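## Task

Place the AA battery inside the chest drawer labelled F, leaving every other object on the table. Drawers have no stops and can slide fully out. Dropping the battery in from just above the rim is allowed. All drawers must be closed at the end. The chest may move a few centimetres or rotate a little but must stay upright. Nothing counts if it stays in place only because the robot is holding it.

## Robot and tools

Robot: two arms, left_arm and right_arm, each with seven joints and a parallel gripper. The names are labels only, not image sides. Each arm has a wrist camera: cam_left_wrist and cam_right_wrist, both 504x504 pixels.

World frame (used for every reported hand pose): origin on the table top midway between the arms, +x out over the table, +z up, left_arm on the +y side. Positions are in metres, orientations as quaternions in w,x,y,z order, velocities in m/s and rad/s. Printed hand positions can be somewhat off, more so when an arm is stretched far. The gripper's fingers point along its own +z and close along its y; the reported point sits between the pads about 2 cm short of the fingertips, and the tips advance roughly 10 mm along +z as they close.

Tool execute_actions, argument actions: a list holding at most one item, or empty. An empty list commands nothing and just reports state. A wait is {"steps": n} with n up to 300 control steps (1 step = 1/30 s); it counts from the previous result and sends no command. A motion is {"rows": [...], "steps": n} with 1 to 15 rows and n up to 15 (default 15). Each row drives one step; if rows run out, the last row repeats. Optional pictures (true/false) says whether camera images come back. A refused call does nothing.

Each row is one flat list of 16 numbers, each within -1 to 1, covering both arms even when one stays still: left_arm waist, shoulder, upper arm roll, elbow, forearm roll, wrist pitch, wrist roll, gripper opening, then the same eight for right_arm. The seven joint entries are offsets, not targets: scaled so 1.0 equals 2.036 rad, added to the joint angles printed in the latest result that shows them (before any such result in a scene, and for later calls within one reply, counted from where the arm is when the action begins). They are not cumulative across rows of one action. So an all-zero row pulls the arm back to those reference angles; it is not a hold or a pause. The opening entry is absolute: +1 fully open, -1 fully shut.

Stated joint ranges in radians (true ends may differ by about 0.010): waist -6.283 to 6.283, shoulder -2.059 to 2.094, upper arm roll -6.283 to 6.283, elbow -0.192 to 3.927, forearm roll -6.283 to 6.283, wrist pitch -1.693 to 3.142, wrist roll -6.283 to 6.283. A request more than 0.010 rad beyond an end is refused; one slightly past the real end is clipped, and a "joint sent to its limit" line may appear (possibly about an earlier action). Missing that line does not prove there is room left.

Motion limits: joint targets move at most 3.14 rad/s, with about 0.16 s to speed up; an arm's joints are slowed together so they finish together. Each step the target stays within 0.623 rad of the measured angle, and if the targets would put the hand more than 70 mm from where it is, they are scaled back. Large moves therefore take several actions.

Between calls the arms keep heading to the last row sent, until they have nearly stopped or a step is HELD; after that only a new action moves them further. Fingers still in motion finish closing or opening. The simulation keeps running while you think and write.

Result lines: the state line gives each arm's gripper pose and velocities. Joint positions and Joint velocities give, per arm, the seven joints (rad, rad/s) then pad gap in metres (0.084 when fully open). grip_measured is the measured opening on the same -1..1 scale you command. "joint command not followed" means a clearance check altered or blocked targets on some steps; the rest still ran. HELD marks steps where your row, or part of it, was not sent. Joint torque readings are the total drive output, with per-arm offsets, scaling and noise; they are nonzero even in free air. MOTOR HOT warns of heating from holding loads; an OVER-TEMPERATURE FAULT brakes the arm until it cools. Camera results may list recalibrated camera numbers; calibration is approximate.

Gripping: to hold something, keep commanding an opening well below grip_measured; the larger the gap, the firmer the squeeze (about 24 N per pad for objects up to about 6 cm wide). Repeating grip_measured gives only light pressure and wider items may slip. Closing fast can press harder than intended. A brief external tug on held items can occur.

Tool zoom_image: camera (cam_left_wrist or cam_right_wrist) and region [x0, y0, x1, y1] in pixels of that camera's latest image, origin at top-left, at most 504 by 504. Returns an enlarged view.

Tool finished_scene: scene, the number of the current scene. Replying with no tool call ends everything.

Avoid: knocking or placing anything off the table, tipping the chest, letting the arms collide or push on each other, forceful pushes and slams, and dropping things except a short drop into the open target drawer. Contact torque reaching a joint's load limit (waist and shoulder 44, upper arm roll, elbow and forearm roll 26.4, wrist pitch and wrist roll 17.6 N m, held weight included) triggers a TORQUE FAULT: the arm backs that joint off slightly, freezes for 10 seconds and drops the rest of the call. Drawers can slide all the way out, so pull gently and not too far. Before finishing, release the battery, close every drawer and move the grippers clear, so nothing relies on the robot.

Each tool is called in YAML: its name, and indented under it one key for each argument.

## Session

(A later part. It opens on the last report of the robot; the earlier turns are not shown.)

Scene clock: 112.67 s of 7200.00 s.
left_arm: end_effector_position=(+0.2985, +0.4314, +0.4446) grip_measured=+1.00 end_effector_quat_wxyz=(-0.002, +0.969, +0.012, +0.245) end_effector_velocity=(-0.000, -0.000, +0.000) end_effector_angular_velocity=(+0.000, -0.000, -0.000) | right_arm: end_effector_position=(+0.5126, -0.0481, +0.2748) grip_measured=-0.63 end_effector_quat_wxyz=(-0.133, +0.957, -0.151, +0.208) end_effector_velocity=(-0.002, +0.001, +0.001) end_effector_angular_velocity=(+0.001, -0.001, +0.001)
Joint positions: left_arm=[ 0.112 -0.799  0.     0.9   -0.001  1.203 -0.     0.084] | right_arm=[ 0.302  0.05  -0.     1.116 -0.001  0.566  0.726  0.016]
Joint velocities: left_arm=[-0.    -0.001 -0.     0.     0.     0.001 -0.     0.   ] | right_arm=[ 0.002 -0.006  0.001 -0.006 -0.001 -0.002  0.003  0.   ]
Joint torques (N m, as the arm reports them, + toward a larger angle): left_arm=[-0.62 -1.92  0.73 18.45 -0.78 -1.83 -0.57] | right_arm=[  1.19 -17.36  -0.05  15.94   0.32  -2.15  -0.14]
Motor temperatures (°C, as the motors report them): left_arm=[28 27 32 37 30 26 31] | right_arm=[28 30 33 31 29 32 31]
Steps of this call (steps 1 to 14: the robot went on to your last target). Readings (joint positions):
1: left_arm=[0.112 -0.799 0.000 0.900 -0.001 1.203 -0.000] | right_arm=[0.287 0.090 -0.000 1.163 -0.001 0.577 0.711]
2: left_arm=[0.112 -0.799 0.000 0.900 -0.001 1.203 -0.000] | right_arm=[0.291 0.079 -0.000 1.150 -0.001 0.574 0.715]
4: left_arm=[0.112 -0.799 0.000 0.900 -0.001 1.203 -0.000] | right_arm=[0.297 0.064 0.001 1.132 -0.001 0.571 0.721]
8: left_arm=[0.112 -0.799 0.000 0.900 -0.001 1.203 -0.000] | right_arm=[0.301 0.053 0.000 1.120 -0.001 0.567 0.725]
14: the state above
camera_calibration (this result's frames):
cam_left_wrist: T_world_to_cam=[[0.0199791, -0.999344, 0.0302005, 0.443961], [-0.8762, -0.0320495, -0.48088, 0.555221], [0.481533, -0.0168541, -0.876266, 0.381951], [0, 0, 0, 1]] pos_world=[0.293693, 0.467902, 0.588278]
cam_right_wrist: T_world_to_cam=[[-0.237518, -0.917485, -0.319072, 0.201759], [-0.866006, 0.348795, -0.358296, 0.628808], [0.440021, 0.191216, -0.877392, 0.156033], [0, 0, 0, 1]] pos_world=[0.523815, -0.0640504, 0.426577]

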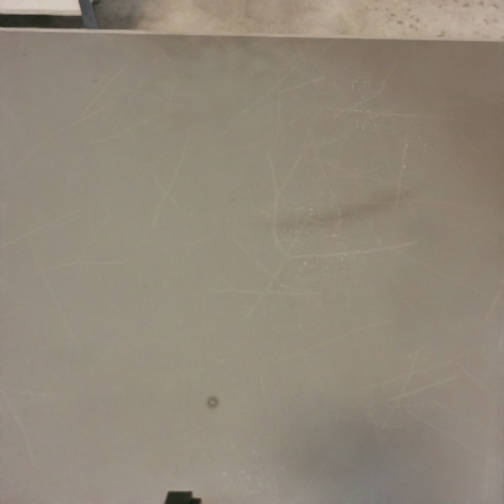

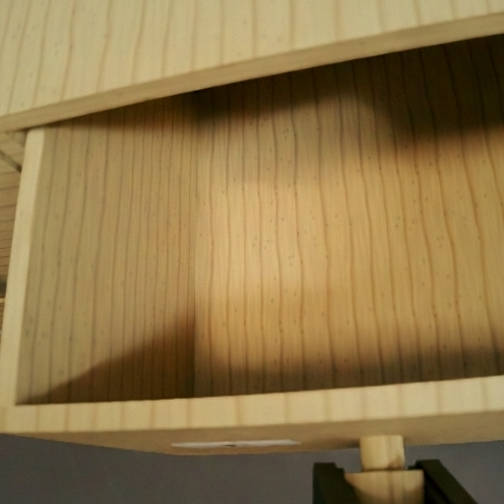

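execute_actions:
  actions:
    - {"rows":[[0,0,0,0,0,0,0,1,0.0023,-0.0053,0,-0.0062,0,-0.0009,0.0023,-0.9],[0,0,0,0,0,0,0,1,0.0046,-0.0107,0,-0.0124,0,-0.0017,0.0046,-0.9],[0,0,0,0,0,0,0,1,0.0069,-0.016,0,-0.0185,0,-0.0026,0.007,-0.9],[0,0,0,0,0,0,0,1,0.0092,-0.0213,0,-0.0247,0,-0.0034,0.0093,-0.9],[0,0,0,0,0,0,0,1,0.0092,-0.0213,0,-0.0247,0,-0.0034,0.0093,-0.9],[0,0,0,0,0,0,0,1,0.0092,-0.0213,0,-0.0247,0,-0.0034,0.0093,-0.9],[0,0,0,0,0,0,0,1,0.0092,-0.0213,0,-0.0247,0,-0.0034,0.0093,-0.9],[0,0,0,0,0,0,0,1,0.0092,-0.0213,0,-0.0247,0,-0.0034,0.0093,-0.9],[0,0,0,0,0,0,0,1,0.0092,-0.0213,0,-0.0247,0,-0.0034,0.0093,-0.9],[0,0,0,0,0,0,0,1,0.0092,-0.0213,0,-0.0247,0,-0.0034,0.0093,-0.9],[0,0,0,0,0,0,0,1,0.0092,-0.0213,0,-0.0247,0,-0.0034,0.0093,-0.9],[0,0,0,0,0,0,0,1,0.0092,-0.0213,0,-0.0247,0,-0.0034,0.0093,0.2]],"steps":15}
  pictures: false

execute_actions:
  actions:
    - {"steps":8}

Scene clock: 125.03 s of 7200.00 s.
left_arm: end_effector_position=(+0.2985, +0.4314, +0.4446) grip_measured=+1.00 end_effector_quat_wxyz=(-0.002, +0.969, +0.012, +0.245) end_effector_velocity=(+0.000, +0.000, -0.000) end_effector_angular_velocity=(-0.001, -0.000, +0.000) | right_arm: end_effector_position=(+0.4962, -0.0435, +0.2751) grip_measured=-0.14 end_effector_quat_wxyz=(-0.137, +0.957, -0.151, +0.206) end_effector_velocity=(-0.002, -0.001, -0.000) end_effector_angular_velocity=(+0.003, +0.002, -0.005)
Joint positions: left_arm=[ 0.112 -0.799  0.     0.9   -0.001  1.203 -0.     0.084] | right_arm=[ 0.321  0.008  0.     1.067 -0.001  0.56   0.745  0.038]
Joint velocities: left_arm=[ 0.  0.  0.  0. -0. -0. -0.  0.] | right_arm=[ 0.001 -0.008 -0.001 -0.009  0.    -0.001  0.006  0.198]
Joint torques (N m, as the arm reports them, + toward a larger angle): left_arm=[-0.52 -1.95  0.89 18.56 -0.78 -1.63 -0.55] | right_arm=[  0.86 -16.54  -0.3   15.86  -0.05  -2.16  -0.2 ]
Motor temperatures (°C, as the motors report them): left_arm=[28 27 32 37 30 26 31] | right_arm=[28 30 33 31 29 32 31]
Steps of this call (steps 1 to 30: the robot went on to your last target; steps 31 to 100: nothing new was sent; then 8.53 s passed at rest; steps 101 to 115: all 15 steps of this action). Readings (joint positions):
101: left_arm=[0.112 -0.799 0.000 0.900 -0.001 1.203 -0.000] | right_arm=[0.303 0.049 0.000 1.116 -0.001 0.566 0.727]
102: left_arm=[0.112 -0.799 0.000 0.900 -0.001 1.203 -0.000] | right_arm=[0.303 0.048 0.000 1.114 -0.001 0.566 0.727]
104: left_arm=[0.112 -0.799 0.000 0.900 -0.001 1.203 -0.000] | right_arm=[0.307 0.040 -0.000 1.104 -0.001 0.564 0.731]
108: left_arm=[0.112 -0.799 0.000 0.900 -0.001 1.203 -0.000] | right_arm=[0.317 0.015 0.001 1.076 -0.001 0.561 0.741]
115: the state above

Scene clock: 125.30 s of 7200.00 s.
left_arm: end_effector_position=(+0.2985, +0.4314, +0.4446) grip_measured=+1.00 end_effector_quat_wxyz=(-0.002, +0.969, +0.012, +0.245) end_effector_velocity=(-0.000, +0.000, +0.001) end_effector_angular_velocity=(-0.001, -0.002, -0.000) | right_arm: end_effector_position=(+0.4960, -0.0436, +0.2751) grip_measured=+0.19 end_effector_quat_wxyz=(-0.137, +0.957, -0.151, +0.206) end_effector_velocity=(-0.000, -0.000, -0.000) end_effector_angular_velocity=(-0.001, +0.001, +0.000)
Joint positions: left_arm=[ 0.112 -0.799  0.     0.9   -0.001  1.203 -0.     0.084] | right_arm=[ 0.321  0.007 -0.     1.066 -0.001  0.559  0.745  0.052]
Joint velocities: left_arm=[-0.    -0.001  0.001  0.001 -0.    -0.     0.001 -0.   ] | right_arm=[ 0.    -0.    -0.001 -0.001 -0.     0.    -0.001  0.   ]
Joint torques (N m, as the arm reports them, + toward a larger angle): left_arm=[-0.5  -2.28  0.58 18.52 -0.5  -1.76 -0.73] | right_arm=[  1.02 -16.56  -0.19  16.09   0.07  -2.22  -0.26]
Motor temperatures (°C, as the motors report them): left_arm=[28 27 32 37 30 26 31] | right_arm=[28 30 33 31 29 32 31]
Steps of this call (steps 1 to 8: the robot went on to your last target). Readings (joint positions):
1: left_arm=[0.112 -0.799 0.000 0.900 -0.001 1.203 -0.000] | right_arm=[0.321 0.008 0.000 1.067 -0.001 0.560 0.745]
2: left_arm=[0.112 -0.799 0.000 0.900 -0.001 1.203 -0.000] | right_arm=[0.321 0.008 0.000 1.067 -0.001 0.559 0.745]
4: left_arm=[0.112 -0.799 0.000 0.900 -0.001 1.203 -0.000] | right_arm=[0.321 0.007 0.000 1.066 -0.001 0.559 0.745]
8: the state above
camera_calibration (this result's frames):
cam_left_wrist: T_world_to_cam=[[0.0199793, -0.999344, 0.0302008, 0.443961], [-0.8762, -0.0320499, -0.480881, 0.555222], [0.481533, -0.0168543, -0.876266, 0.381951], [0, 0, 0, 1]] pos_world=[0.293693, 0.467902, 0.588278]
cam_right_wrist: T_world_to_cam=[[-0.236823, -0.915308, -0.32577, 0.203662], [-0.868067, 0.349934, -0.352145, 0.612326], [0.436319, 0.199395, -0.877421, 0.164924], [0, 0, 0, 1]] pos_world=[0.507813, -0.0607452, 0.426683]

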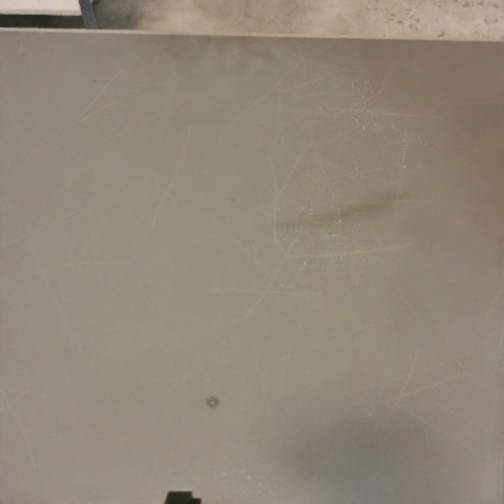

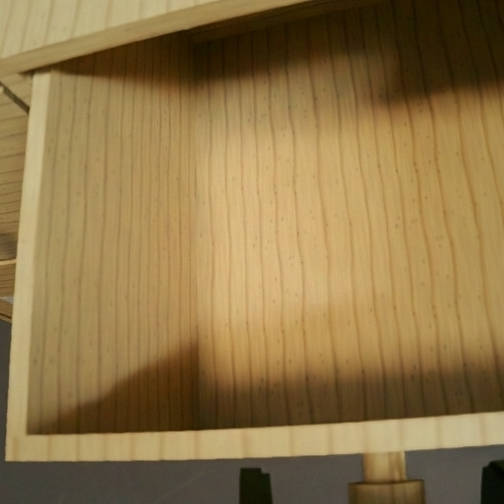

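execute_actions:
  actions:
    - {"rows":[[0,0,0,0,0,0,0,1,0,-0.016,0,0.001,0,0.017,0,0.2],[0,0,0,0,0,0,0,1,0,-0.033,0,0.002,0,0.035,0,0.2],[0,0,0,0,0,0,0,1,0,-0.049,0,0.003,0,0.052,0,0.2],[0,0,0,0,0,0,0,1,0,-0.0656,0,0.0042,0,0.0697,0,0.2],[0,0,0,0,0,0,0,1,0,-0.0656,0,0.0042,0,0.0697,0,0.2],[0,0,0,0,0,0,0,1,0,-0.0656,0,0.0042,0,0.0697,0,0.2],[0,0,0,0,0,0,0,1,0,-0.0656,0,0.0042,0,0.0697,0,0.2],[0,0,0,0,0,0,0,1,0.05,-0.0656,0,0.0042,0,0.12,-0.2,0.2],[0,0,0,0,0,0,0,1,0.1,-0.0656,0,0.0042,0,0.17,-0.4,0.2],[0,0,0,0,0,0,0,1,0.1877,-0.0656,0,0.0042,0,0.2219,-0.723,0.2]],"steps":15}
  pictures: false

execute_actions:
  actions:
    - {"steps":12}
  pictures: false

Scene clock: 139.20 s of 7200.00 s.
left_arm: end_effector_position=(+0.2985, +0.4314, +0.4446) grip_measured=+1.00 end_effector_quat_wxyz=(-0.002, +0.969, +0.012, +0.245) end_effector_velocity=(-0.000, -0.000, -0.000) end_effector_angular_velocity=(-0.000, +0.001, +0.000) | right_arm: end_effector_position=(+0.4347, -0.0170, +0.3105) grip_measured=+0.19 end_effector_quat_wxyz=(-0.106, +0.978, -0.010, +0.179) end_effector_velocity=(-0.311, +0.322, -0.100) end_effector_angular_velocity=(-0.693, +0.229, +1.873)
Joint positions: left_arm=[ 0.112 -0.799  0.     0.9   -0.001  1.203 -0.     0.084] | right_arm=[ 0.415 -0.118 -0.001  1.074 -0.001  0.774  0.546  0.052]
Joint velocities: left_arm=[ 0.     0.    -0.    -0.    -0.     0.    -0.001 -0.   ] | right_arm=[ 0.703  0.004  0.106 -0.015  0.001  0.526 -1.166  0.   ]
Joint torques (N m, as the arm reports them, + toward a larger angle): left_arm=[-0.63 -2.02  0.74 18.35 -0.8  -1.69 -0.58] | right_arm=[ -1.37 -16.12  -2.68  17.16  -0.04  -2.28  -0.23]
Motor temperatures (°C, as the motors report them): left_arm=[28 27 32 38 30 26 31] | right_arm=[28 30 33 31 29 32 31]
Steps of this call (steps 1 to 15: the robot went on to your last target; steps 16 to 90: nothing new was sent; then 10.40 s passed at rest; steps 91 to 105: all 15 steps of this action). Readings (joint positions):
91: left_arm=[0.112 -0.799 0.000 0.900 -0.001 1.203 -0.000] | right_arm=[0.321 0.007 -0.000 1.066 -0.001 0.559 0.745]
92: left_arm=[0.112 -0.799 0.000 0.900 -0.001 1.203 -0.000] | right_arm=[0.321 0.005 -0.000 1.066 -0.001 0.563 0.745]
94: left_arm=[0.112 -0.799 0.000 0.900 -0.001 1.203 -0.000] | right_arm=[0.321 -0.015 0.000 1.064 -0.001 0.589 0.745]
98: left_arm=[0.112 -0.799 0.000 0.900 -0.001 1.203 -0.000] | right_arm=[0.321 -0.097 -0.000 1.076 -0.001 0.665 0.745]
105: the state above

Scene clock: 139.60 s of 7200.00 s.
left_arm: end_effector_position=(+0.2985, +0.4314, +0.4446) grip_measured=+1.00 end_effector_quat_wxyz=(-0.002, +0.969, +0.012, +0.245) end_effector_velocity=(+0.000, -0.000, +0.000) end_effector_angular_velocity=(+0.000, +0.000, -0.000) | right_arm: end_effector_position=(+0.3280, +0.0564, +0.2846) grip_measured=+0.19 end_effector_quat_wxyz=(-0.031, +0.879, +0.462, +0.111) end_effector_velocity=(-0.205, +0.100, -0.038) end_effector_angular_velocity=(-0.668, -0.179, +3.005)
Joint positions: left_arm=[ 0.112 -0.799  0.     0.9   -0.001  1.203 -0.     0.084] | right_arm=[ 0.652 -0.125  0.001  1.074 -0.001  0.968 -0.205  0.052]
Joint velocities: left_arm=[-0.  0. -0.  0.  0.  0. -0.  0.] | right_arm=[ 0.424 -0.014  0.009  0.     0.001  0.345 -2.643  0.   ]
Joint torques (N m, as the arm reports them, + toward a larger angle): left_arm=[-0.83 -2.06  0.57 18.64 -0.67 -1.75 -0.63] | right_arm=[ -1.35 -14.26  -1.49  16.13  -0.04  -2.46  -0.14]
Motor temperatures (°C, as the motors report them): left_arm=[28 27 32 38 30 26 31] | right_arm=[28 30 33 31 29 32 31]
Steps of this call (steps 1 to 12: the robot went on to your last target). Readings (joint positions):
1: left_arm=[0.112 -0.799 0.000 0.900 -0.001 1.203 -0.000] | right_arm=[0.437 -0.118 0.002 1.074 -0.001 0.791 0.506]
2: left_arm=[0.112 -0.799 0.000 0.900 -0.001 1.203 -0.000] | right_arm=[0.458 -0.119 0.002 1.074 -0.001 0.808 0.463]
4: left_arm=[0.112 -0.799 0.000 0.900 -0.001 1.203 -0.000] | right_arm=[0.499 -0.120 0.000 1.074 -0.001 0.843 0.367]
8: left_arm=[0.112 -0.799 0.000 0.900 -0.001 1.203 -0.000] | right_arm=[0.581 -0.122 0.001 1.074 -0.001 0.910 0.124]
12: the state above

execute_actions:
  actions:
    - {"rows":[[0,0,0,0,0,0,0,1,0.0251,0.3811,0,0.2887,0,0.021,-0.2564,0.2]],"steps":15}
  pictures: false

execute_actions:
  actions:
    - {"steps":30}

Scene clock: 144.07 s of 7200.00 s.
left_arm: end_effector_position=(+0.2985, +0.4314, +0.4446) grip_measured=+1.00 end_effector_quat_wxyz=(-0.002, +0.969, +0.012, +0.245) end_effector_velocity=(-0.000, +0.000, +0.000) end_effector_angular_velocity=(-0.001, -0.001, +0.002) | right_arm: end_effector_position=(+0.3744, +0.1421, +0.1942) grip_measured=+0.19 end_effector_quat_wxyz=(-0.002, +0.717, +0.696, +0.044) end_effector_velocity=(+0.121, +0.129, -0.309) end_effector_angular_velocity=(-0.236, +0.227, -0.001)
Joint positions: left_arm=[ 0.112 -0.799  0.     0.9   -0.001  1.203 -0.     0.084] | right_arm=[ 0.703  0.35   0.001  1.449 -0.001  1.011 -0.727  0.052]
Joint velocities: left_arm=[-0.    -0.     0.001  0.    -0.     0.    -0.001 -0.   ] | right_arm=[-0.001  1.105  0.002  0.778  0.001  0.     0.001 -0.   ]
Joint torques (N m, as the arm reports them, + toward a larger angle): left_arm=[-0.88 -1.73  0.84 18.57 -0.72 -1.58 -0.69] | right_arm=[  1.12 -22.18  -0.42  14.87   0.24  -1.6   -0.21]
Motor temperatures (°C, as the motors report them): left_arm=[28 27 32 38 30 26 31] | right_arm=[28 30 33 31 29 32 31]
Steps of this call (steps 1 to 30: the robot went on to your last target; steps 31 to 100: nothing new was sent; then 0.63 s passed at rest; steps 101 to 115: all 15 steps of this action). Readings (joint positions):
101: left_arm=[0.112 -0.799 0.000 0.900 -0.001 1.203 -0.000] | right_arm=[0.703 -0.126 -0.000 1.075 -0.001 1.011 -0.727]
102: left_arm=[0.112 -0.799 0.000 0.900 -0.001 1.203 -0.000] | right_arm=[0.703 -0.124 -0.000 1.078 -0.001 1.011 -0.727]
104: left_arm=[0.112 -0.799 0.000 0.900 -0.001 1.203 -0.000] | right_arm=[0.703 -0.090 -0.000 1.113 -0.001 1.012 -0.727]
108: left_arm=[0.112 -0.799 0.000 0.900 -0.001 1.203 -0.000] | right_arm=[0.703 0.079 0.000 1.262 -0.001 1.010 -0.727]
115: the state above

Scene clock: 145.07 s of 7200.00 s.
left_arm: end_effector_position=(+0.2985, +0.4314, +0.4446) grip_measured=+1.00 end_effector_quat_wxyz=(-0.002, +0.969, +0.012, +0.245) end_effector_velocity=(+0.000, +0.000, -0.000) end_effector_angular_velocity=(-0.000, +0.001, +0.000) | right_arm: end_effector_position=(+0.4009, +0.1704, +0.1007) grip_measured=+0.19 end_effector_quat_wxyz=(-0.000, +0.718, +0.697, +0.000) end_effector_velocity=(-0.000, -0.000, -0.001) end_effector_angular_velocity=(-0.002, +0.002, +0.001)
Joint positions: left_arm=[ 0.112 -0.799  0.     0.9   -0.001  1.203 -0.     0.084] | right_arm=[ 0.703  0.651  0.001  1.662 -0.001  1.011 -0.726  0.052]
Joint velocities: left_arm=[ 0.     0.001  0.001 -0.     0.    -0.     0.    -0.   ] | right_arm=[ 0.     0.002  0.    -0.    -0.001  0.001 -0.001  0.   ]
Joint torques (N m, as the arm reports them, + toward a larger angle): left_arm=[-0.47 -1.95  0.87 18.27 -0.66 -1.61 -0.64] | right_arm=[  1.08 -26.63  -0.32  14.94   0.2   -1.7   -0.25]
Motor temperatures (°C, as the motors report them): left_arm=[28 27 32 38 30 26 31] | right_arm=[28 30 33 31 29 32 31]
Steps of this call (steps 1 to 30: the robot went on to your last target). Readings (joint positions):
1: left_arm=[0.112 -0.799 0.000 0.900 -0.001 1.203 -0.000] | right_arm=[0.703 0.386 0.001 1.475 -0.001 1.011 -0.727]
2: left_arm=[0.112 -0.799 0.000 0.900 -0.001 1.203 -0.000] | right_arm=[0.703 0.423 0.001 1.501 -0.001 1.011 -0.727]
4: left_arm=[0.112 -0.799 0.000 0.900 -0.001 1.203 -0.000] | right_arm=[0.703 0.495 0.001 1.551 -0.001 1.011 -0.726]
8: left_arm=[0.112 -0.799 0.000 0.900 -0.001 1.203 -0.000] | right_arm=[0.703 0.610 0.001 1.628 -0.001 1.011 -0.726]
30: the state above
All arms were judged still, so your last target was given up. Only a new action makes them travel on or press farther. Fingers that are still opening or closing keep moving.
camera_calibration (this result's frames):
cam_left_wrist: T_world_to_cam=[[0.0199791, -0.999344, 0.0302007, 0.443961], [-0.8762, -0.0320496, -0.48088, 0.555221], [0.481533, -0.0168543, -0.876266, 0.381951], [0, 0, 0, 1]] pos_world=[0.293693, 0.467902, 0.588278]
cam_right_wrist: T_world_to_cam=[[0.999417, -0.0341403, 0.000437926, -0.358457], [-0.0341395, -0.999416, -0.00170131, 0.253834], [0.000495753, 0.00168537, -0.999998, 0.231476], [0, 0, 0, 1]] pos_world=[0.366799, 0.241058, 0.232065]

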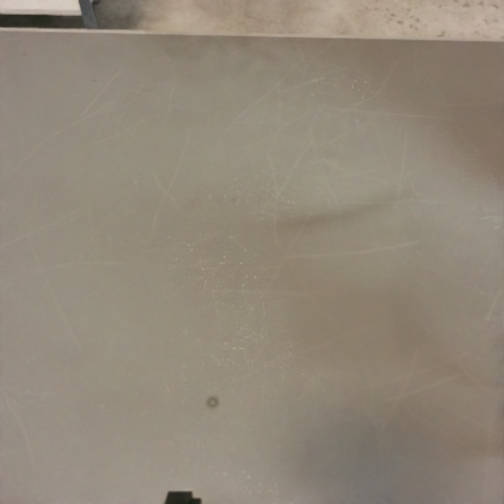

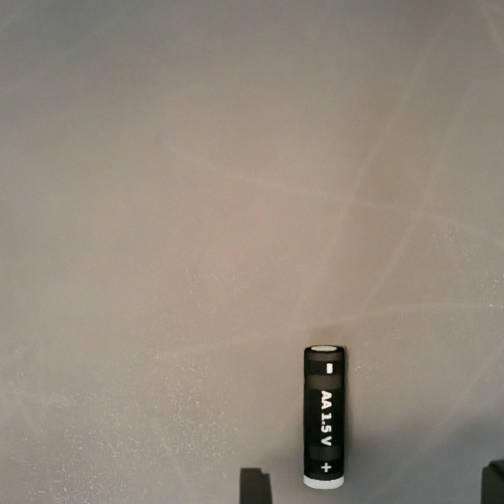

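execute_actions:
  actions:
    - {"rows":[[0,0,0,0,0,0,0,1,0.004,0.0125,0,0,0,-0.0123,0.004,0],[0,0,0,0,0,0,0,1,0.0082,0.025,0,0.0005,0,-0.0246,0.008,0],[0,0,0,0,0,0,0,1,0.0082,0.0377,0,0.0008,0,-0.0369,0.008,0],[0,0,0,0,0,0,0,1,0.0082,0.05,0,0.001,0,-0.049,0.008,0],[0,0,0,0,0,0,0,1,0.0082,0.0628,0,0.0013,0,-0.0615,0.008,0]],"steps":15}
  pictures: false

execute_actions:
  actions:
    - {"steps":10}

Scene clock: 157.30 s of 7200.00 s.
left_arm: end_effector_position=(+0.2985, +0.4314, +0.4446) grip_measured=+1.00 end_effector_quat_wxyz=(-0.002, +0.969, +0.012, +0.245) end_effector_velocity=(-0.000, +0.000, -0.000) end_effector_angular_velocity=(+0.000, +0.001, -0.001) | right_arm: end_effector_position=(+0.3987, +0.1828, +0.0336) grip_measured=-0.01 end_effector_quat_wxyz=(-0.000, +0.718, +0.696, +0.002) end_effector_velocity=(+0.012, +0.019, +0.016) end_effector_angular_velocity=(+0.053, -0.048, +0.005)
Joint positions: left_arm=[ 0.112 -0.799  0.     0.9   -0.001  1.203 -0.     0.084] | right_arm=[ 0.719  0.775  0.001  1.666 -0.001  0.889 -0.71   0.044]
Joint velocities: left_arm=[ 0.     0.     0.001  0.    -0.     0.001  0.002 -0.   ] | right_arm=[ 0.005 -0.002  0.001  0.03  -0.    -0.04   0.002  0.   ]
Joint torques (N m, as the arm reports them, + toward a larger angle): left_arm=[-0.65 -2.03  0.74 18.57 -0.67 -1.59 -0.7 ] | right_arm=[  1.13 -26.33  -0.33  13.46   0.21  -1.45  -0.24]
Motor temperatures (°C, as the motors report them): left_arm=[28 27 32 38 30 26 31] | right_arm=[28 30 33 31 29 32 31]
Steps of this call (steps 1 to 90: nothing new was sent; then 8.73 s passed at rest; steps 91 to 105: all 15 steps of this action). Readings (joint positions):
91: left_arm=[0.112 -0.799 0.000 0.900 -0.001 1.203 -0.000] | right_arm=[0.703 0.651 0.001 1.662 -0.001 1.011 -0.726]
92: left_arm=[0.112 -0.799 0.000 0.900 -0.001 1.203 -0.000] | right_arm=[0.703 0.653 0.001 1.663 -0.001 1.008 -0.726]
94: left_arm=[0.112 -0.799 0.000 0.900 -0.001 1.203 -0.000] | right_arm=[0.708 0.669 -0.000 1.666 -0.001 0.988 -0.720]
98: left_arm=[0.112 -0.799 0.000 0.900 -0.001 1.203 -0.000] | right_arm=[0.718 0.743 0.003 1.663 -0.001 0.923 -0.713]
105: the state above

Scene clock: 157.63 s of 7200.00 s.
left_arm: end_effector_position=(+0.2985, +0.4314, +0.4446) grip_measured=+1.00 end_effector_quat_wxyz=(-0.002, +0.969, +0.012, +0.245) end_effector_velocity=(-0.000, -0.000, -0.000) end_effector_angular_velocity=(+0.001, +0.000, -0.001) | right_arm: end_effector_position=(+0.3979, +0.1826, +0.0309) grip_measured=-0.01 end_effector_quat_wxyz=(-0.000, +0.717, +0.697, +0.000) end_effector_velocity=(-0.000, +0.002, +0.000) end_effector_angular_velocity=(+0.003, -0.002, +0.001)
Joint positions: left_arm=[ 0.112 -0.799  0.     0.9   -0.001  1.203 -0.     0.084] | right_arm=[ 0.719  0.778  0.001  1.665 -0.001  0.886 -0.71   0.044]
Joint velocities: left_arm=[ 0.    -0.001 -0.    -0.001  0.     0.001  0.001 -0.   ] | right_arm=[ 0.002  0.001  0.     0.002  0.001 -0.003  0.001  0.   ]
Joint torques (N m, as the arm reports them, + toward a larger angle): left_arm=[-0.79 -1.86  0.56 18.57 -0.82 -1.59 -0.56] | right_arm=[  0.92 -27.56  -0.28  14.6    0.15  -1.66  -0.26]
Motor temperatures (°C, as the motors report them): left_arm=[28 27 32 38 30 26 31] | right_arm=[28 30 33 31 29 32 31]
Steps of this call (steps 1 to 10: the robot went on to your last target). Readings (joint positions):
1: left_arm=[0.112 -0.799 0.000 0.900 -0.001 1.203 -0.000] | right_arm=[0.719 0.775 0.001 1.667 -0.001 0.888 -0.710]
2: left_arm=[0.112 -0.799 0.000 0.900 -0.001 1.203 -0.000] | right_arm=[0.719 0.775 0.001 1.667 -0.001 0.887 -0.710]
4: left_arm=[0.112 -0.799 0.000 0.900 -0.001 1.203 -0.000] | right_arm=[0.719 0.777 0.001 1.666 -0.001 0.886 -0.710]
8: left_arm=[0.112 -0.799 0.000 0.900 -0.001 1.203 -0.000] | right_arm=[0.719 0.778 0.001 1.665 -0.001 0.886 -0.710]
10: the state above
camera_calibration (this result's frames):
cam_left_wrist: T_world_to_cam=[[0.0199792, -0.999344, 0.0302008, 0.443961], [-0.8762, -0.0320497, -0.48088, 0.555221], [0.481533, -0.0168543, -0.876266, 0.381951], [0, 0, 0, 1]] pos_world=[0.293693, 0.467902, 0.588278]
cam_right_wrist: T_world_to_cam=[[0.999428, -0.0338252, 0.000590405, -0.355068], [-0.0338239, -0.999426, -0.00210213, 0.265687], [0.00066117, 0.00208095, -0.999998, 0.161553], [0, 0, 0, 1]] pos_world=[0.363744, 0.253188, 0.162321]

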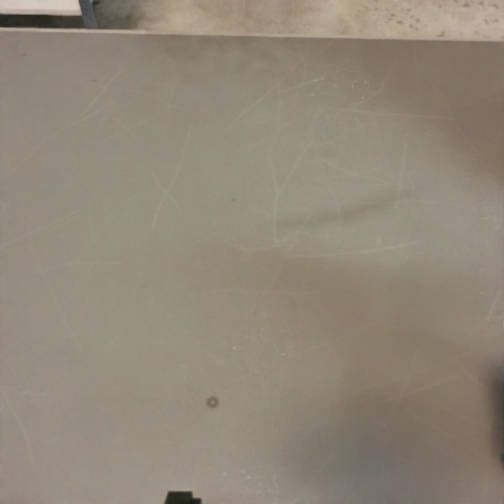

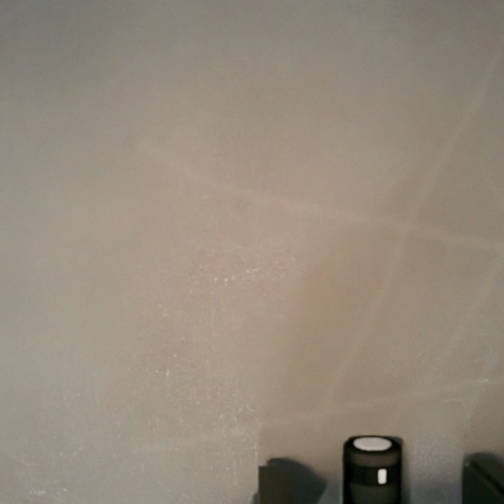

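execute_actions:
  actions:
    - {"rows":[[0,0,0,0,0,0,0,1,0,0.0028,0,0,0,-0.0028,0,-0.1],[0,0,0,0,0,0,0,1,0,0.0028,0,0,0,-0.0028,0,-0.2],[0,0,0,0,0,0,0,1,0,0.0028,0,0,0,-0.0028,0,-0.3],[0,0,0,0,0,0,0,1,0,0.0028,0,0,0,-0.0028,0,-0.4],[0,0,0,0,0,0,0,1,0,0.0028,0,0,0,-0.0028,0,-0.5],[0,0,0,0,0,0,0,1,0,0.0028,0,0,0,-0.0028,0,-0.55],[0,0,0,0,0,0,0,1,0,0.0028,0,0,0,-0.0028,0,-0.6],[0,0,0,0,0,0,0,1,0,0.0028,0,0,0,-0.0028,0,-0.65],[0,0,0,0,0,0,0,1,0,0.0028,0,0,0,-0.0028,0,-0.7],[0,0,0,0,0,0,0,1,0,0.0028,0,0,0,-0.0028,0,-0.8],[0,0,0,0,0,0,0,1,0,0.0028,0,0,0,-0.0028,0,-0.9]],"steps":15}

Scene clock: 199.90 s of 7200.00 s.
left_arm: end_effector_position=(+0.2985, +0.4314, +0.4446) grip_measured=+1.00 end_effector_quat_wxyz=(-0.002, +0.969, +0.012, +0.245) end_effector_velocity=(-0.000, -0.000, -0.001) end_effector_angular_velocity=(+0.001, +0.002, -0.001) | right_arm: end_effector_position=(+0.3979, +0.1827, +0.0278) grip_measured=-0.69 end_effector_quat_wxyz=(-0.000, +0.717, +0.697, +0.000) end_effector_velocity=(+0.001, -0.000, -0.000) end_effector_angular_velocity=(-0.000, -0.001, -0.001)
Joint positions: left_arm=[ 0.112 -0.799  0.     0.9   -0.001  1.203 -0.     0.084] | right_arm=[ 0.719  0.784  0.001  1.665 -0.001  0.88  -0.71   0.014]
Joint velocities: left_arm=[-0.    -0.    -0.001 -0.001 -0.     0.     0.001 -0.   ] | right_arm=[-0.001  0.001 -0.    -0.    -0.001 -0.001  0.001 -0.   ]
Joint torques (N m, as the arm reports them, + toward a larger angle): left_arm=[-0.67 -1.75  0.78 18.46 -0.91 -1.58 -0.58] | right_arm=[  1.02 -27.71  -0.34  14.6    0.08  -1.66  -0.12]
Motor temperatures (°C, as the motors report them): left_arm=[28 27 32 38 30 26 31] | right_arm=[28 30 33 31 29 32 31]
Steps of this call (steps 1 to 15: the robot went on to your last target; steps 16 to 90: nothing new was sent; then 38.77 s passed at rest; steps 91 to 105: all 15 steps of this action). Readings (joint positions):
91: left_arm=[0.112 -0.799 0.000 0.900 -0.001 1.203 -0.000] | right_arm=[0.719 0.779 0.001 1.665 -0.001 0.885 -0.710]
92: left_arm=[0.112 -0.799 0.000 0.900 -0.001 1.203 -0.000] | right_arm=[0.719 0.779 0.001 1.665 -0.001 0.885 -0.710]
94: left_arm=[0.112 -0.799 0.000 0.900 -0.001 1.203 -0.000] | right_arm=[0.719 0.781 0.001 1.665 -0.001 0.882 -0.710]
98: left_arm=[0.112 -0.799 0.000 0.900 -0.001 1.203 -0.000] | right_arm=[0.719 0.784 0.001 1.664 -0.001 0.881 -0.710]
105: the state above
camera_calibration (this result's frames):
cam_left_wrist: T_world_to_cam=[[0.0199792, -0.999344, 0.0302008, 0.443961], [-0.8762, -0.0320498, -0.48088, 0.555221], [0.481533, -0.0168544, -0.876266, 0.381951], [0, 0, 0, 1]] pos_world=[0.293693, 0.467902, 0.588278]
cam_right_wrist: T_world_to_cam=[[0.999427, -0.0338288, 0.000586409, -0.355116], [-0.0338275, -0.999425, -0.00210691, 0.265742], [0.000657347, 0.00208586, -0.999998, 0.158412], [0, 0, 0, 1]] pos_world=[0.363798, 0.253246, 0.15918]

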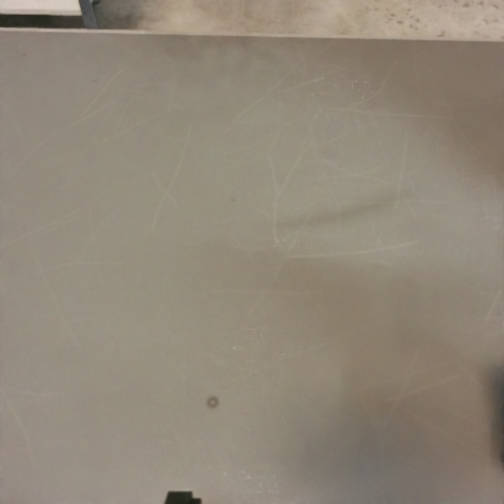

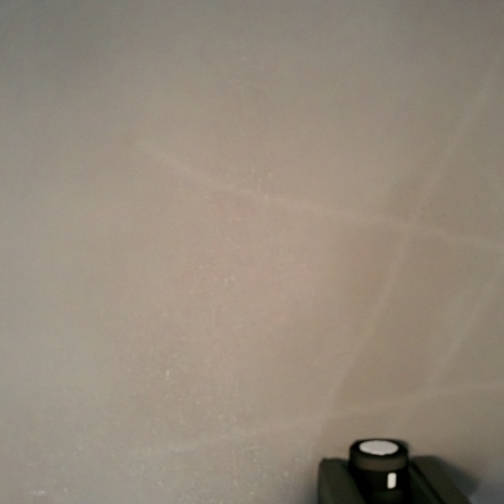

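execute_actions:
  actions:
    - {"rows":[[0,0,0,0,0,0,0,1,0,-0.03,0,0,0,0.03,0,-0.9],[0,0,0,0,0,0,0,1,0,-0.06,0,-0.01,0,0.05,0,-0.9],[0,0,0,0,0,0,0,1,0,-0.4626,0,-0.1579,0,0.1579,-0.12,-0.9]],"steps":15}
  pictures: false

execute_actions:
  actions:
    - {"steps":22}
  pictures: false

Scene clock: 210.80 s of 7200.00 s.
left_arm: end_effector_position=(+0.2985, +0.4314, +0.4446) grip_measured=+1.00 end_effector_quat_wxyz=(-0.002, +0.969, +0.012, +0.245) end_effector_velocity=(-0.001, +0.000, -0.000) end_effector_angular_velocity=(-0.001, +0.001, +0.001) | right_arm: end_effector_position=(+0.3754, +0.1580, +0.1831) grip_measured=-0.69 end_effector_quat_wxyz=(-0.000, +0.679, +0.733, +0.033) end_effector_velocity=(-0.051, -0.056, +0.374) end_effector_angular_velocity=(+0.244, -0.242, +0.207)
Joint positions: left_arm=[ 0.112 -0.799  0.     0.9   -0.001  1.203 -0.     0.084] | right_arm=[ 0.719  0.419  0.001  1.524 -0.001  1.04  -0.816  0.014]
Joint velocities: left_arm=[-0.    -0.001  0.002 -0.    -0.     0.001 -0.     0.   ] | right_arm=[ 0.    -0.852 -0.    -0.266  0.001  0.242 -0.208  0.   ]
Joint torques (N m, as the arm reports them, + toward a larger angle): left_arm=[-0.62 -1.8   0.72 18.45 -0.73 -1.76 -0.68] | right_arm=[  0.82 -23.52  -0.39  14.99   0.17  -1.83   0.1 ]
Motor temperatures (°C, as the motors report them): left_arm=[28 27 32 38 30 26 31] | right_arm=[28 31 33 31 29 32 31]
Steps of this call (steps 1 to 15: the robot went on to your last target; steps 16 to 90: nothing new was sent; then 7.40 s passed at rest; steps 91 to 105: all 15 steps of this action). Readings (joint positions):
91: left_arm=[0.112 -0.799 0.000 0.900 -0.001 1.203 -0.000] | right_arm=[0.719 0.784 0.001 1.665 -0.001 0.880 -0.710]
92: left_arm=[0.112 -0.799 0.000 0.900 -0.001 1.203 -0.000] | right_arm=[0.719 0.782 0.001 1.664 -0.001 0.883 -0.710]
94: left_arm=[0.112 -0.799 0.000 0.900 -0.001 1.203 -0.000] | right_arm=[0.719 0.754 0.001 1.656 -0.001 0.912 -0.711]
98: left_arm=[0.112 -0.799 0.000 0.900 -0.001 1.203 -0.000] | right_arm=[0.719 0.623 0.001 1.604 -0.001 0.969 -0.755]
105: the state above

Scene clock: 211.53 s of 7200.00 s.
left_arm: end_effector_position=(+0.2985, +0.4314, +0.4446) grip_measured=+1.00 end_effector_quat_wxyz=(-0.002, +0.969, +0.012, +0.245) end_effector_velocity=(+0.000, -0.000, -0.001) end_effector_angular_velocity=(+0.000, +0.003, -0.000) | right_arm: end_effector_position=(+0.3100, +0.0862, +0.3974) grip_measured=-0.69 end_effector_quat_wxyz=(+0.009, +0.622, +0.769, +0.148) end_effector_velocity=(-0.026, -0.028, -0.006) end_effector_angular_velocity=(-0.043, +0.025, +0.035)
Joint positions: left_arm=[ 0.112 -0.799  0.     0.9   -0.001  1.203 -0.     0.084] | right_arm=[ 0.719 -0.145  0.001  1.349 -0.001  1.197 -0.951  0.014]
Joint velocities: left_arm=[-0.     0.002 -0.     0.     0.     0.001  0.    -0.   ] | right_arm=[-0.    -0.092  0.001 -0.092 -0.     0.049 -0.036 -0.   ]
Joint torques (N m, as the arm reports them, + toward a larger angle): left_arm=[-0.84 -2.16  0.76 18.45 -0.81 -1.71 -0.57] | right_arm=[  1.07 -11.23  -0.13  15.7    0.2   -2.23  -0.17]
Motor temperatures (°C, as the motors report them): left_arm=[28 27 32 38 30 26 31] | right_arm=[28 31 33 31 29 32 31]
Steps of this call (steps 1 to 22: the robot went on to your last target). Readings (joint positions):
1: left_arm=[0.112 -0.799 0.000 0.900 -0.001 1.203 -0.000] | right_arm=[0.719 0.390 0.001 1.516 -0.001 1.048 -0.823]
2: left_arm=[0.112 -0.799 0.000 0.900 -0.001 1.203 -0.000] | right_arm=[0.719 0.362 0.001 1.507 -0.001 1.056 -0.829]
4: left_arm=[0.112 -0.799 0.000 0.900 -0.001 1.203 -0.000] | right_arm=[0.719 0.305 0.001 1.489 -0.001 1.072 -0.843]
8: left_arm=[0.112 -0.799 0.000 0.900 -0.001 1.203 -0.000] | right_arm=[0.719 0.190 0.001 1.453 -0.001 1.104 -0.871]
22: the state above

execute_actions:
  actions:
    - {"rows":[[0,0,0,0,0,0,0,1,-0.2274,0.2203,0,0.2722,0,0.0503,-0.002,-0.9]],"steps":15}
  pictures: false

execute_actions:
  actions:
    - {"steps":30}

Scene clock: 216.40 s of 7200.00 s.
left_arm: end_effector_position=(+0.2985, +0.4314, +0.4446) grip_measured=+1.00 end_effector_quat_wxyz=(-0.002, +0.969, +0.012, +0.245) end_effector_velocity=(-0.000, +0.000, -0.000) end_effector_angular_velocity=(+0.000, +0.000, -0.001) | right_arm: end_effector_position=(+0.4557, +0.0215, +0.4078) grip_measured=-0.69 end_effector_quat_wxyz=(+0.029, +0.717, +0.681, +0.146) end_effector_velocity=(+0.325, -0.207, -0.007) end_effector_angular_velocity=(+0.000, +0.001, -0.607)
Joint positions: left_arm=[ 0.112 -0.799  0.     0.9   -0.001  1.203 -0.     0.084] | right_arm=[ 0.453  0.108  0.001  1.665 -0.001  1.258 -0.955  0.014]
Joint velocities: left_arm=[-0.    -0.     0.    -0.    -0.    -0.     0.001  0.   ] | right_arm=[-0.608  0.606  0.001  0.734  0.001  0.129 -0.001 -0.   ]
Joint torques (N m, as the arm reports them, + toward a larger angle): left_arm=[-0.9  -2.06  0.75 18.38 -0.55 -1.62 -0.63] | right_arm=[  1.06 -19.23  -0.41  15.66   0.06  -2.31  -0.12]
Motor temperatures (°C, as the motors report them): left_arm=[28 27 32 38 30 26 31] | right_arm=[28 30 33 31 29 32 31]
Steps of this call (steps 1 to 30: the robot went on to your last target; steps 31 to 100: nothing new was sent; then 1.03 s passed at rest; steps 101 to 115: all 15 steps of this action). Readings (joint positions):
101: left_arm=[0.112 -0.799 0.000 0.900 -0.001 1.203 -0.000] | right_arm=[0.719 -0.158 0.001 1.344 -0.001 1.201 -0.954]
102: left_arm=[0.112 -0.799 0.000 0.900 -0.001 1.203 -0.000] | right_arm=[0.717 -0.156 0.002 1.346 -0.001 1.202 -0.954]
104: left_arm=[0.112 -0.799 0.000 0.900 -0.001 1.203 -0.000] | right_arm=[0.691 -0.129 0.007 1.381 -0.000 1.209 -0.955]
108: left_arm=[0.112 -0.799 0.000 0.900 -0.001 1.203 -0.000] | right_arm=[0.599 -0.037 0.000 1.489 -0.001 1.227 -0.955]
115: the state above

Scene clock: 217.40 s of 7200.00 s.
left_arm: end_effector_position=(+0.2985, +0.4314, +0.4446) grip_measured=+1.00 end_effector_quat_wxyz=(-0.002, +0.969, +0.012, +0.245) end_effector_velocity=(-0.000, -0.000, -0.001) end_effector_angular_velocity=(+0.001, +0.002, +0.001) | right_arm: end_effector_position=(+0.5535, -0.0607, +0.4007) grip_measured=-0.69 end_effector_quat_wxyz=(+0.043, +0.780, +0.608, +0.143) end_effector_velocity=(+0.001, -0.001, -0.000) end_effector_angular_velocity=(+0.001, +0.000, -0.003)
Joint positions: left_arm=[ 0.112 -0.799  0.     0.9   -0.001  1.203 -0.     0.084] | right_arm=[ 0.257  0.303  0.001  1.903 -0.001  1.3   -0.955  0.014]
Joint velocities: left_arm=[ 0.     0.    -0.001 -0.     0.     0.001 -0.001  0.   ] | right_arm=[-0.002  0.001 -0.     0.     0.001 -0.001  0.001 -0.   ]
Joint torques (N m, as the arm reports them, + toward a larger angle): left_arm=[-1.05 -1.77  0.93 18.53 -0.71 -1.67 -0.56] | right_arm=[  0.83 -21.65  -0.27  15.67   0.28  -2.01  -0.24]
Motor temperatures (°C, as the motors report them): left_arm=[28 27 32 38 30 26 31] | right_arm=[28 30 33 31 29 32 31]
Steps of this call (steps 1 to 30: the robot went on to your last target). Readings (joint positions):
1: left_arm=[0.112 -0.799 0.000 0.900 -0.001 1.203 -0.000] | right_arm=[0.433 0.128 0.001 1.690 -0.001 1.262 -0.955]
2: left_arm=[0.112 -0.799 0.000 0.900 -0.001 1.203 -0.000] | right_arm=[0.413 0.148 0.001 1.714 -0.001 1.266 -0.955]
4: left_arm=[0.112 -0.799 0.000 0.900 -0.001 1.203 -0.000] | right_arm=[0.373 0.188 0.001 1.762 -0.001 1.275 -0.955]
8: left_arm=[0.112 -0.799 0.000 0.900 -0.001 1.203 -0.000] | right_arm=[0.297 0.262 -0.000 1.853 -0.001 1.291 -0.955]
30: the state above
All arms were judged still, so your last target was given up. Only a new action makes them travel on or press farther. Fingers that are still opening or closing keep moving.
camera_calibration (this result's frames):
cam_left_wrist: T_world_to_cam=[[0.0199792, -0.999344, 0.030201, 0.443961], [-0.8762, -0.0320499, -0.48088, 0.555221], [0.481533, -0.0168545, -0.876266, 0.381952], [0, 0, 0, 1]] pos_world=[0.293693, 0.467902, 0.588278]
cam_right_wrist: T_world_to_cam=[[0.934364, -0.262266, 0.241206, -0.593261], [-0.224541, -0.958999, -0.17292, 0.205033], [0.276668, 0.10741, -0.954944, 0.367344], [0, 0, 0, 1]] pos_world=[0.498728, 0.00157753, 0.529346]

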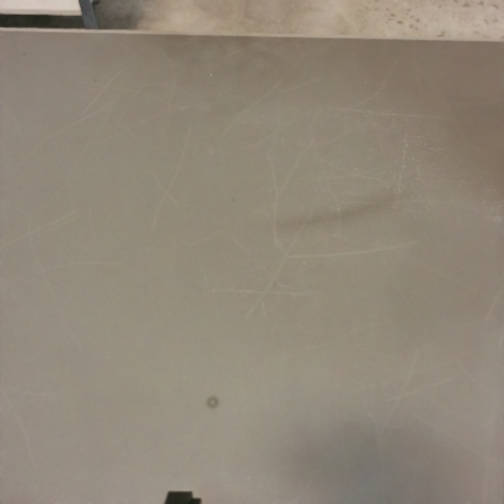

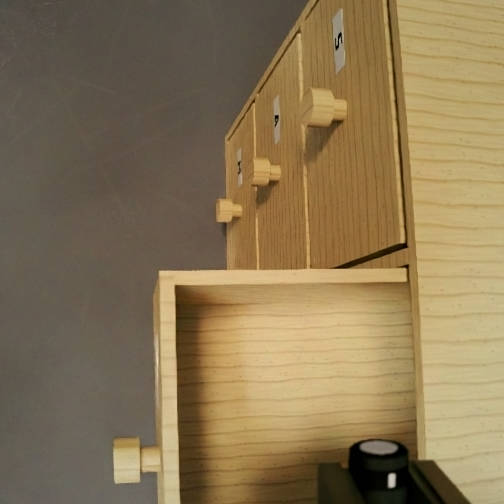

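execute_actions:
  actions:
    - {"rows":[[0,0,0,0,0,0,0,1,0,-0.003,0,-0.015,0,-0.012,0,-0.9],[0,0,0,0,0,0,0,1,0,-0.006,0,-0.03,0,-0.024,0,-0.9],[0,0,0,0,0,0,0,1,0,-0.0085,0,-0.045,0,-0.0365,0,-0.9],[0,0,0,0,0,0,0,1,0,-0.011,0,-0.06,0,-0.049,0,-0.9],[0,0,0,0,0,0,0,1,0,-0.0135,0,-0.075,0,-0.0615,0,-0.9],[0,0,0,0,0,0,0,1,0,-0.0155,0,-0.09,0,-0.0745,0,-0.9],[0,0,0,0,0,0,0,1,0,-0.0175,0,-0.105,0,-0.0875,0,-0.9],[0,0,0,0,0,0,0,1,0,-0.0192,0,-0.1191,0,-0.0999,0,-0.9]],"steps":15}
  pictures: false

execute_actions:
  actions:
    - {"steps":8}

Scene clock: 227.53 s of 7200.00 s.
left_arm: end_effector_position=(+0.2985, +0.4314, +0.4446) grip_measured=+1.00 end_effector_quat_wxyz=(-0.002, +0.969, +0.012, +0.245) end_effector_velocity=(+0.000, -0.000, -0.000) end_effector_angular_velocity=(+0.001, -0.000, -0.001) | right_arm: end_effector_position=(+0.5536, -0.0606, +0.3372) grip_measured=-0.69 end_effector_quat_wxyz=(+0.043, +0.780, +0.608, +0.141) end_effector_velocity=(+0.005, +0.003, -0.000) end_effector_angular_velocity=(+0.027, -0.072, +0.002)
Joint positions: left_arm=[ 0.112 -0.799  0.     0.9   -0.001  1.203 -0.     0.084] | right_arm=[ 0.257  0.267  0.001  1.672 -0.001  1.108 -0.955  0.014]
Joint velocities: left_arm=[-0.    -0.    -0.    -0.001  0.    -0.001  0.    -0.   ] | right_arm=[ 0.001 -0.045  0.    -0.094 -0.001 -0.127 -0.    -0.   ]
Joint torques (N m, as the arm reports them, + toward a larger angle): left_arm=[-0.65 -1.8   0.72 18.34 -0.58 -1.62 -0.59] | right_arm=[  0.84 -21.9   -0.21  16.74   0.24  -1.86  -0.15]
Motor temperatures (°C, as the motors report them): left_arm=[28 27 32 38 30 26 31] | right_arm=[28 30 33 31 29 32 31]
Steps of this call (steps 1 to 90: nothing new was sent; then 6.63 s passed at rest; steps 91 to 105: all 15 steps of this action). Readings (joint positions):
91: left_arm=[0.112 -0.799 0.000 0.900 -0.001 1.203 -0.000] | right_arm=[0.256 0.303 0.001 1.903 -0.001 1.300 -0.955]
92: left_arm=[0.112 -0.799 0.000 0.900 -0.001 1.203 -0.000] | right_arm=[0.256 0.302 0.001 1.901 -0.001 1.297 -0.955]
94: left_arm=[0.112 -0.799 0.000 0.900 -0.001 1.203 -0.000] | right_arm=[0.256 0.297 0.001 1.880 -0.001 1.279 -0.955]
98: left_arm=[0.112 -0.799 0.000 0.900 -0.001 1.203 -0.000] | right_arm=[0.256 0.282 0.001 1.789 -0.001 1.205 -0.955]
105: the state above

Scene clock: 227.80 s of 7200.00 s.
left_arm: end_effector_position=(+0.2985, +0.4314, +0.4446) grip_measured=+1.00 end_effector_quat_wxyz=(-0.002, +0.969, +0.012, +0.245) end_effector_velocity=(-0.000, -0.000, +0.000) end_effector_angular_velocity=(+0.000, -0.001, +0.000) | right_arm: end_effector_position=(+0.5538, -0.0605, +0.3362) grip_measured=-0.69 end_effector_quat_wxyz=(+0.044, +0.780, +0.608, +0.144) end_effector_velocity=(-0.001, -0.001, -0.009) end_effector_angular_velocity=(-0.004, +0.011, -0.001)
Joint positions: left_arm=[ 0.112 -0.799  0.     0.9   -0.001  1.203 -0.     0.084] | right_arm=[ 0.257  0.264  0.001  1.662 -0.001  1.097 -0.955  0.014]
Joint velocities: left_arm=[ 0.    -0.001 -0.     0.    -0.     0.    -0.    -0.   ] | right_arm=[-0.     0.004  0.    -0.015 -0.    -0.007  0.001 -0.   ]
Joint torques (N m, as the arm reports them, + toward a larger angle): left_arm=[-0.7  -1.86  0.6  18.33 -0.79 -1.63 -0.59] | right_arm=[  0.81 -21.68  -0.23  16.01   0.24  -2.01  -0.15]
Motor temperatures (°C, as the motors report them): left_arm=[28 27 32 38 30 26 31] | right_arm=[28 30 33 31 29 32 31]
Steps of this call (steps 1 to 8: the robot went on to your last target). Readings (joint positions):
1: left_arm=[0.112 -0.799 0.000 0.900 -0.001 1.203 -0.000] | right_arm=[0.257 0.266 0.001 1.670 -0.001 1.105 -0.955]
2: left_arm=[0.112 -0.799 0.000 0.900 -0.001 1.203 -0.000] | right_arm=[0.257 0.265 0.001 1.668 -0.001 1.102 -0.955]
4: left_arm=[0.112 -0.799 0.000 0.900 -0.001 1.203 -0.000] | right_arm=[0.257 0.264 0.001 1.666 -0.001 1.099 -0.955]
8: the state above
camera_calibration (this result's frames):
cam_left_wrist: T_world_to_cam=[[0.0199791, -0.999344, 0.0302009, 0.443961], [-0.8762, -0.0320498, -0.48088, 0.555221], [0.481533, -0.0168545, -0.876266, 0.381951], [0, 0, 0, 1]] pos_world=[0.293693, 0.467902, 0.588278]
cam_right_wrist: T_world_to_cam=[[0.934193, -0.262211, 0.241928, -0.578086], [-0.224263, -0.958978, -0.173399, 0.194125], [0.277471, 0.107732, -0.954675, 0.305045], [0, 0, 0, 1]] pos_world=[0.498937, 0.00171791, 0.464735]

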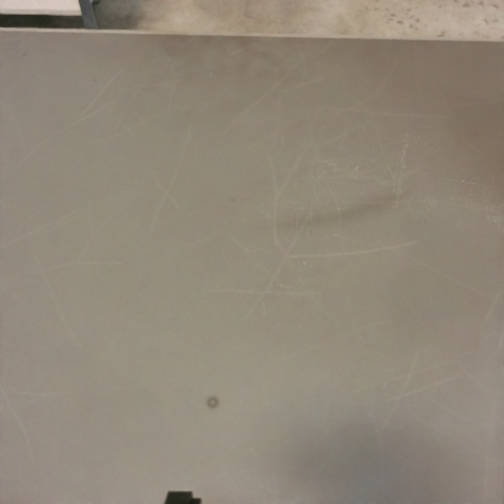

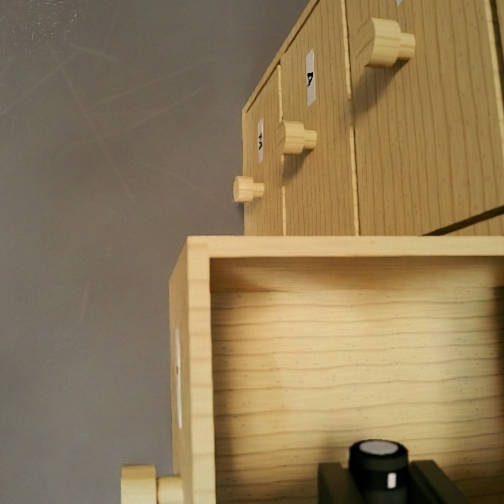

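execute_actions:
  actions:
    - {"rows":[[0,0,0,0,0,0,0,1,0,0,0,0,0,0,0,-0.3],[0,0,0,0,0,0,0,1,0,0,0,0,0,0,0,-0.3],[0,0,0,0,0,0,0,1,0,0,0,0,0,0,0,-0.3],[0,0,0,0,0,0,0,1,0,0,0,0,0,0,0,-0.3],[0,0,0,0,0,0,0,1,0,0,0,0,0,0,0,-0.3],[0,0,0,0,0,0,0,1,0,0,0,0,0,0,0,-0.3],[0,0,0,0,0,0,0,1,0,0,0,0,0,0,0,-0.3],[0,0,0,0,0,0,0,1,0,0,0,0,0,0,0,-0.3],[0,0,0,0,0,0,0,1,0,0,0,0.02,0,0.02,0,-0.3],[0,0,0,0,0,0,0,1,0,0,0,0.04,0,0.04,0,-0.3],[0,0,0,0,0,0,0,1,0,0,0,0.06,0,0.06,0,-0.3],[0,0,0,0,0,0,0,1,0,0,0,0.08,0,0.08,0,-0.3]],"steps":15}
  pictures: false

execute_actions:
  actions:
    - {"steps":10}

Scene clock: 234.90 s of 7200.00 s.
left_arm: end_effector_position=(+0.2985, +0.4314, +0.4446) grip_measured=+1.00 end_effector_quat_wxyz=(-0.002, +0.969, +0.012, +0.245) end_effector_velocity=(+0.000, +0.000, -0.000) end_effector_angular_velocity=(-0.000, -0.000, +0.000) | right_arm: end_effector_position=(+0.5505, -0.0617, +0.3718) grip_measured=-0.32 end_effector_quat_wxyz=(+0.043, +0.780, +0.608, +0.143) end_effector_velocity=(-0.017, -0.006, +0.313) end_effector_angular_velocity=(+0.071, -0.182, +0.002)
Joint positions: left_arm=[ 0.112 -0.799  0.     0.9   -0.001  1.203 -0.     0.084] | right_arm=[ 0.257  0.265  0.001  1.766 -0.001  1.2   -0.955  0.03 ]
Joint velocities: left_arm=[-0.     0.001  0.001 -0.     0.    -0.001 -0.     0.   ] | right_arm=[ 0.    -0.068  0.     0.727  0.001  0.599 -0.002  0.   ]
Joint torques (N m, as the arm reports them, + toward a larger angle): left_arm=[-0.61 -2.18  0.79 18.54 -0.85 -1.8  -0.7 ] | right_arm=[  0.74 -19.99  -0.24  13.33   0.09  -1.73  -0.17]
Motor temperatures (°C, as the motors report them): left_arm=[28 27 32 38 30 26 31] | right_arm=[28 30 33 31 29 32 31]
Steps of this call (steps 1 to 30: the robot went on to your last target; steps 31 to 100: nothing new was sent; then 3.27 s passed at rest; steps 101 to 115: all 15 steps of this action). Readings (joint positions):
101: left_arm=[0.112 -0.799 0.000 0.900 -0.001 1.203 -0.000] | right_arm=[0.257 0.264 0.001 1.661 -0.001 1.096 -0.955]
102: left_arm=[0.112 -0.799 0.000 0.900 -0.001 1.203 -0.000] | right_arm=[0.257 0.264 0.001 1.661 -0.001 1.096 -0.955]
104: left_arm=[0.112 -0.799 0.000 0.900 -0.001 1.203 -0.000] | right_arm=[0.257 0.264 0.001 1.662 -0.001 1.097 -0.955]
108: left_arm=[0.112 -0.799 0.000 0.900 -0.001 1.203 -0.000] | right_arm=[0.257 0.264 0.001 1.662 -0.001 1.097 -0.955]
115: the state above

Scene clock: 235.23 s of 7200.00 s.
left_arm: end_effector_position=(+0.2985, +0.4314, +0.4446) grip_measured=+1.00 end_effector_quat_wxyz=(-0.002, +0.969, +0.012, +0.245) end_effector_velocity=(-0.000, -0.000, +0.000) end_effector_angular_velocity=(+0.001, -0.002, -0.001) | right_arm: end_effector_position=(+0.5468, -0.0632, +0.3906) grip_measured=-0.32 end_effector_quat_wxyz=(+0.043, +0.780, +0.608, +0.142) end_effector_velocity=(+0.000, -0.000, +0.016) end_effector_angular_velocity=(+0.007, -0.018, +0.000)
Joint positions: left_arm=[ 0.112 -0.799  0.     0.9   -0.001  1.203 -0.     0.084] | right_arm=[ 0.257  0.265  0.001  1.821 -0.001  1.258 -0.955  0.03 ]
Joint velocities: left_arm=[ 0.    -0.001 -0.     0.     0.    -0.001  0.001  0.   ] | right_arm=[ 0.    -0.006 -0.     0.03  -0.     0.016 -0.001  0.   ]
Joint torques (N m, as the arm reports them, + toward a larger angle): left_arm=[-0.77 -2.18  0.77 18.51 -0.81 -1.62 -0.66] | right_arm=[  0.89 -21.72  -0.27  15.81   0.16  -1.82  -0.23]
Motor temperatures (°C, as the motors report them): left_arm=[28 27 32 38 30 26 31] | right_arm=[28 30 33 31 29 32 31]
Steps of this call (steps 1 to 10: the robot went on to your last target). Readings (joint positions):
1: left_arm=[0.112 -0.799 0.000 0.900 -0.001 1.203 -0.000] | right_arm=[0.257 0.262 0.001 1.787 -0.001 1.217 -0.955]
2: left_arm=[0.112 -0.799 0.000 0.900 -0.001 1.203 -0.000] | right_arm=[0.257 0.260 0.001 1.801 -0.001 1.229 -0.955]
4: left_arm=[0.112 -0.799 0.000 0.900 -0.001 1.203 -0.000] | right_arm=[0.257 0.260 0.001 1.815 -0.001 1.244 -0.955]
8: left_arm=[0.112 -0.799 0.000 0.900 -0.001 1.203 -0.000] | right_arm=[0.257 0.265 0.001 1.820 -0.001 1.256 -0.955]
10: the state above
camera_calibration (this result's frames):
cam_left_wrist: T_world_to_cam=[[0.0199792, -0.999344, 0.030201, 0.443961], [-0.8762, -0.0320499, -0.48088, 0.555221], [0.481533, -0.0168545, -0.876266, 0.381952], [0, 0, 0, 1]] pos_world=[0.293693, 0.467902, 0.588278]
cam_right_wrist: T_world_to_cam=[[0.93484, -0.262025, 0.239621, -0.584892], [-0.224821, -0.959148, -0.171726, 0.199029], [0.274828, 0.106664, -0.955559, 0.360949], [0, 0, 0, 1]] pos_world=[0.492327, -0.000858617, 0.519238]

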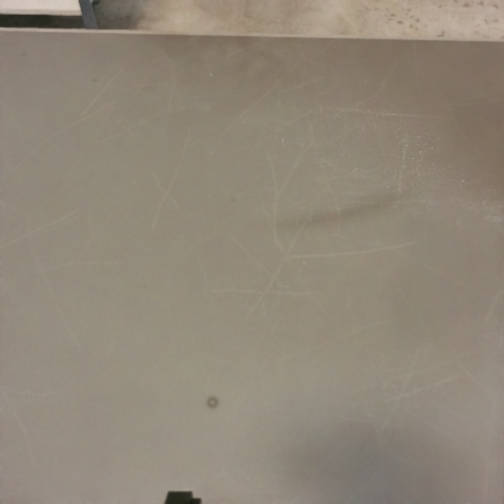

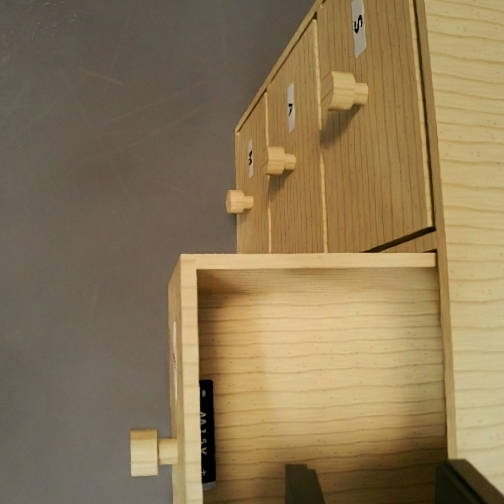

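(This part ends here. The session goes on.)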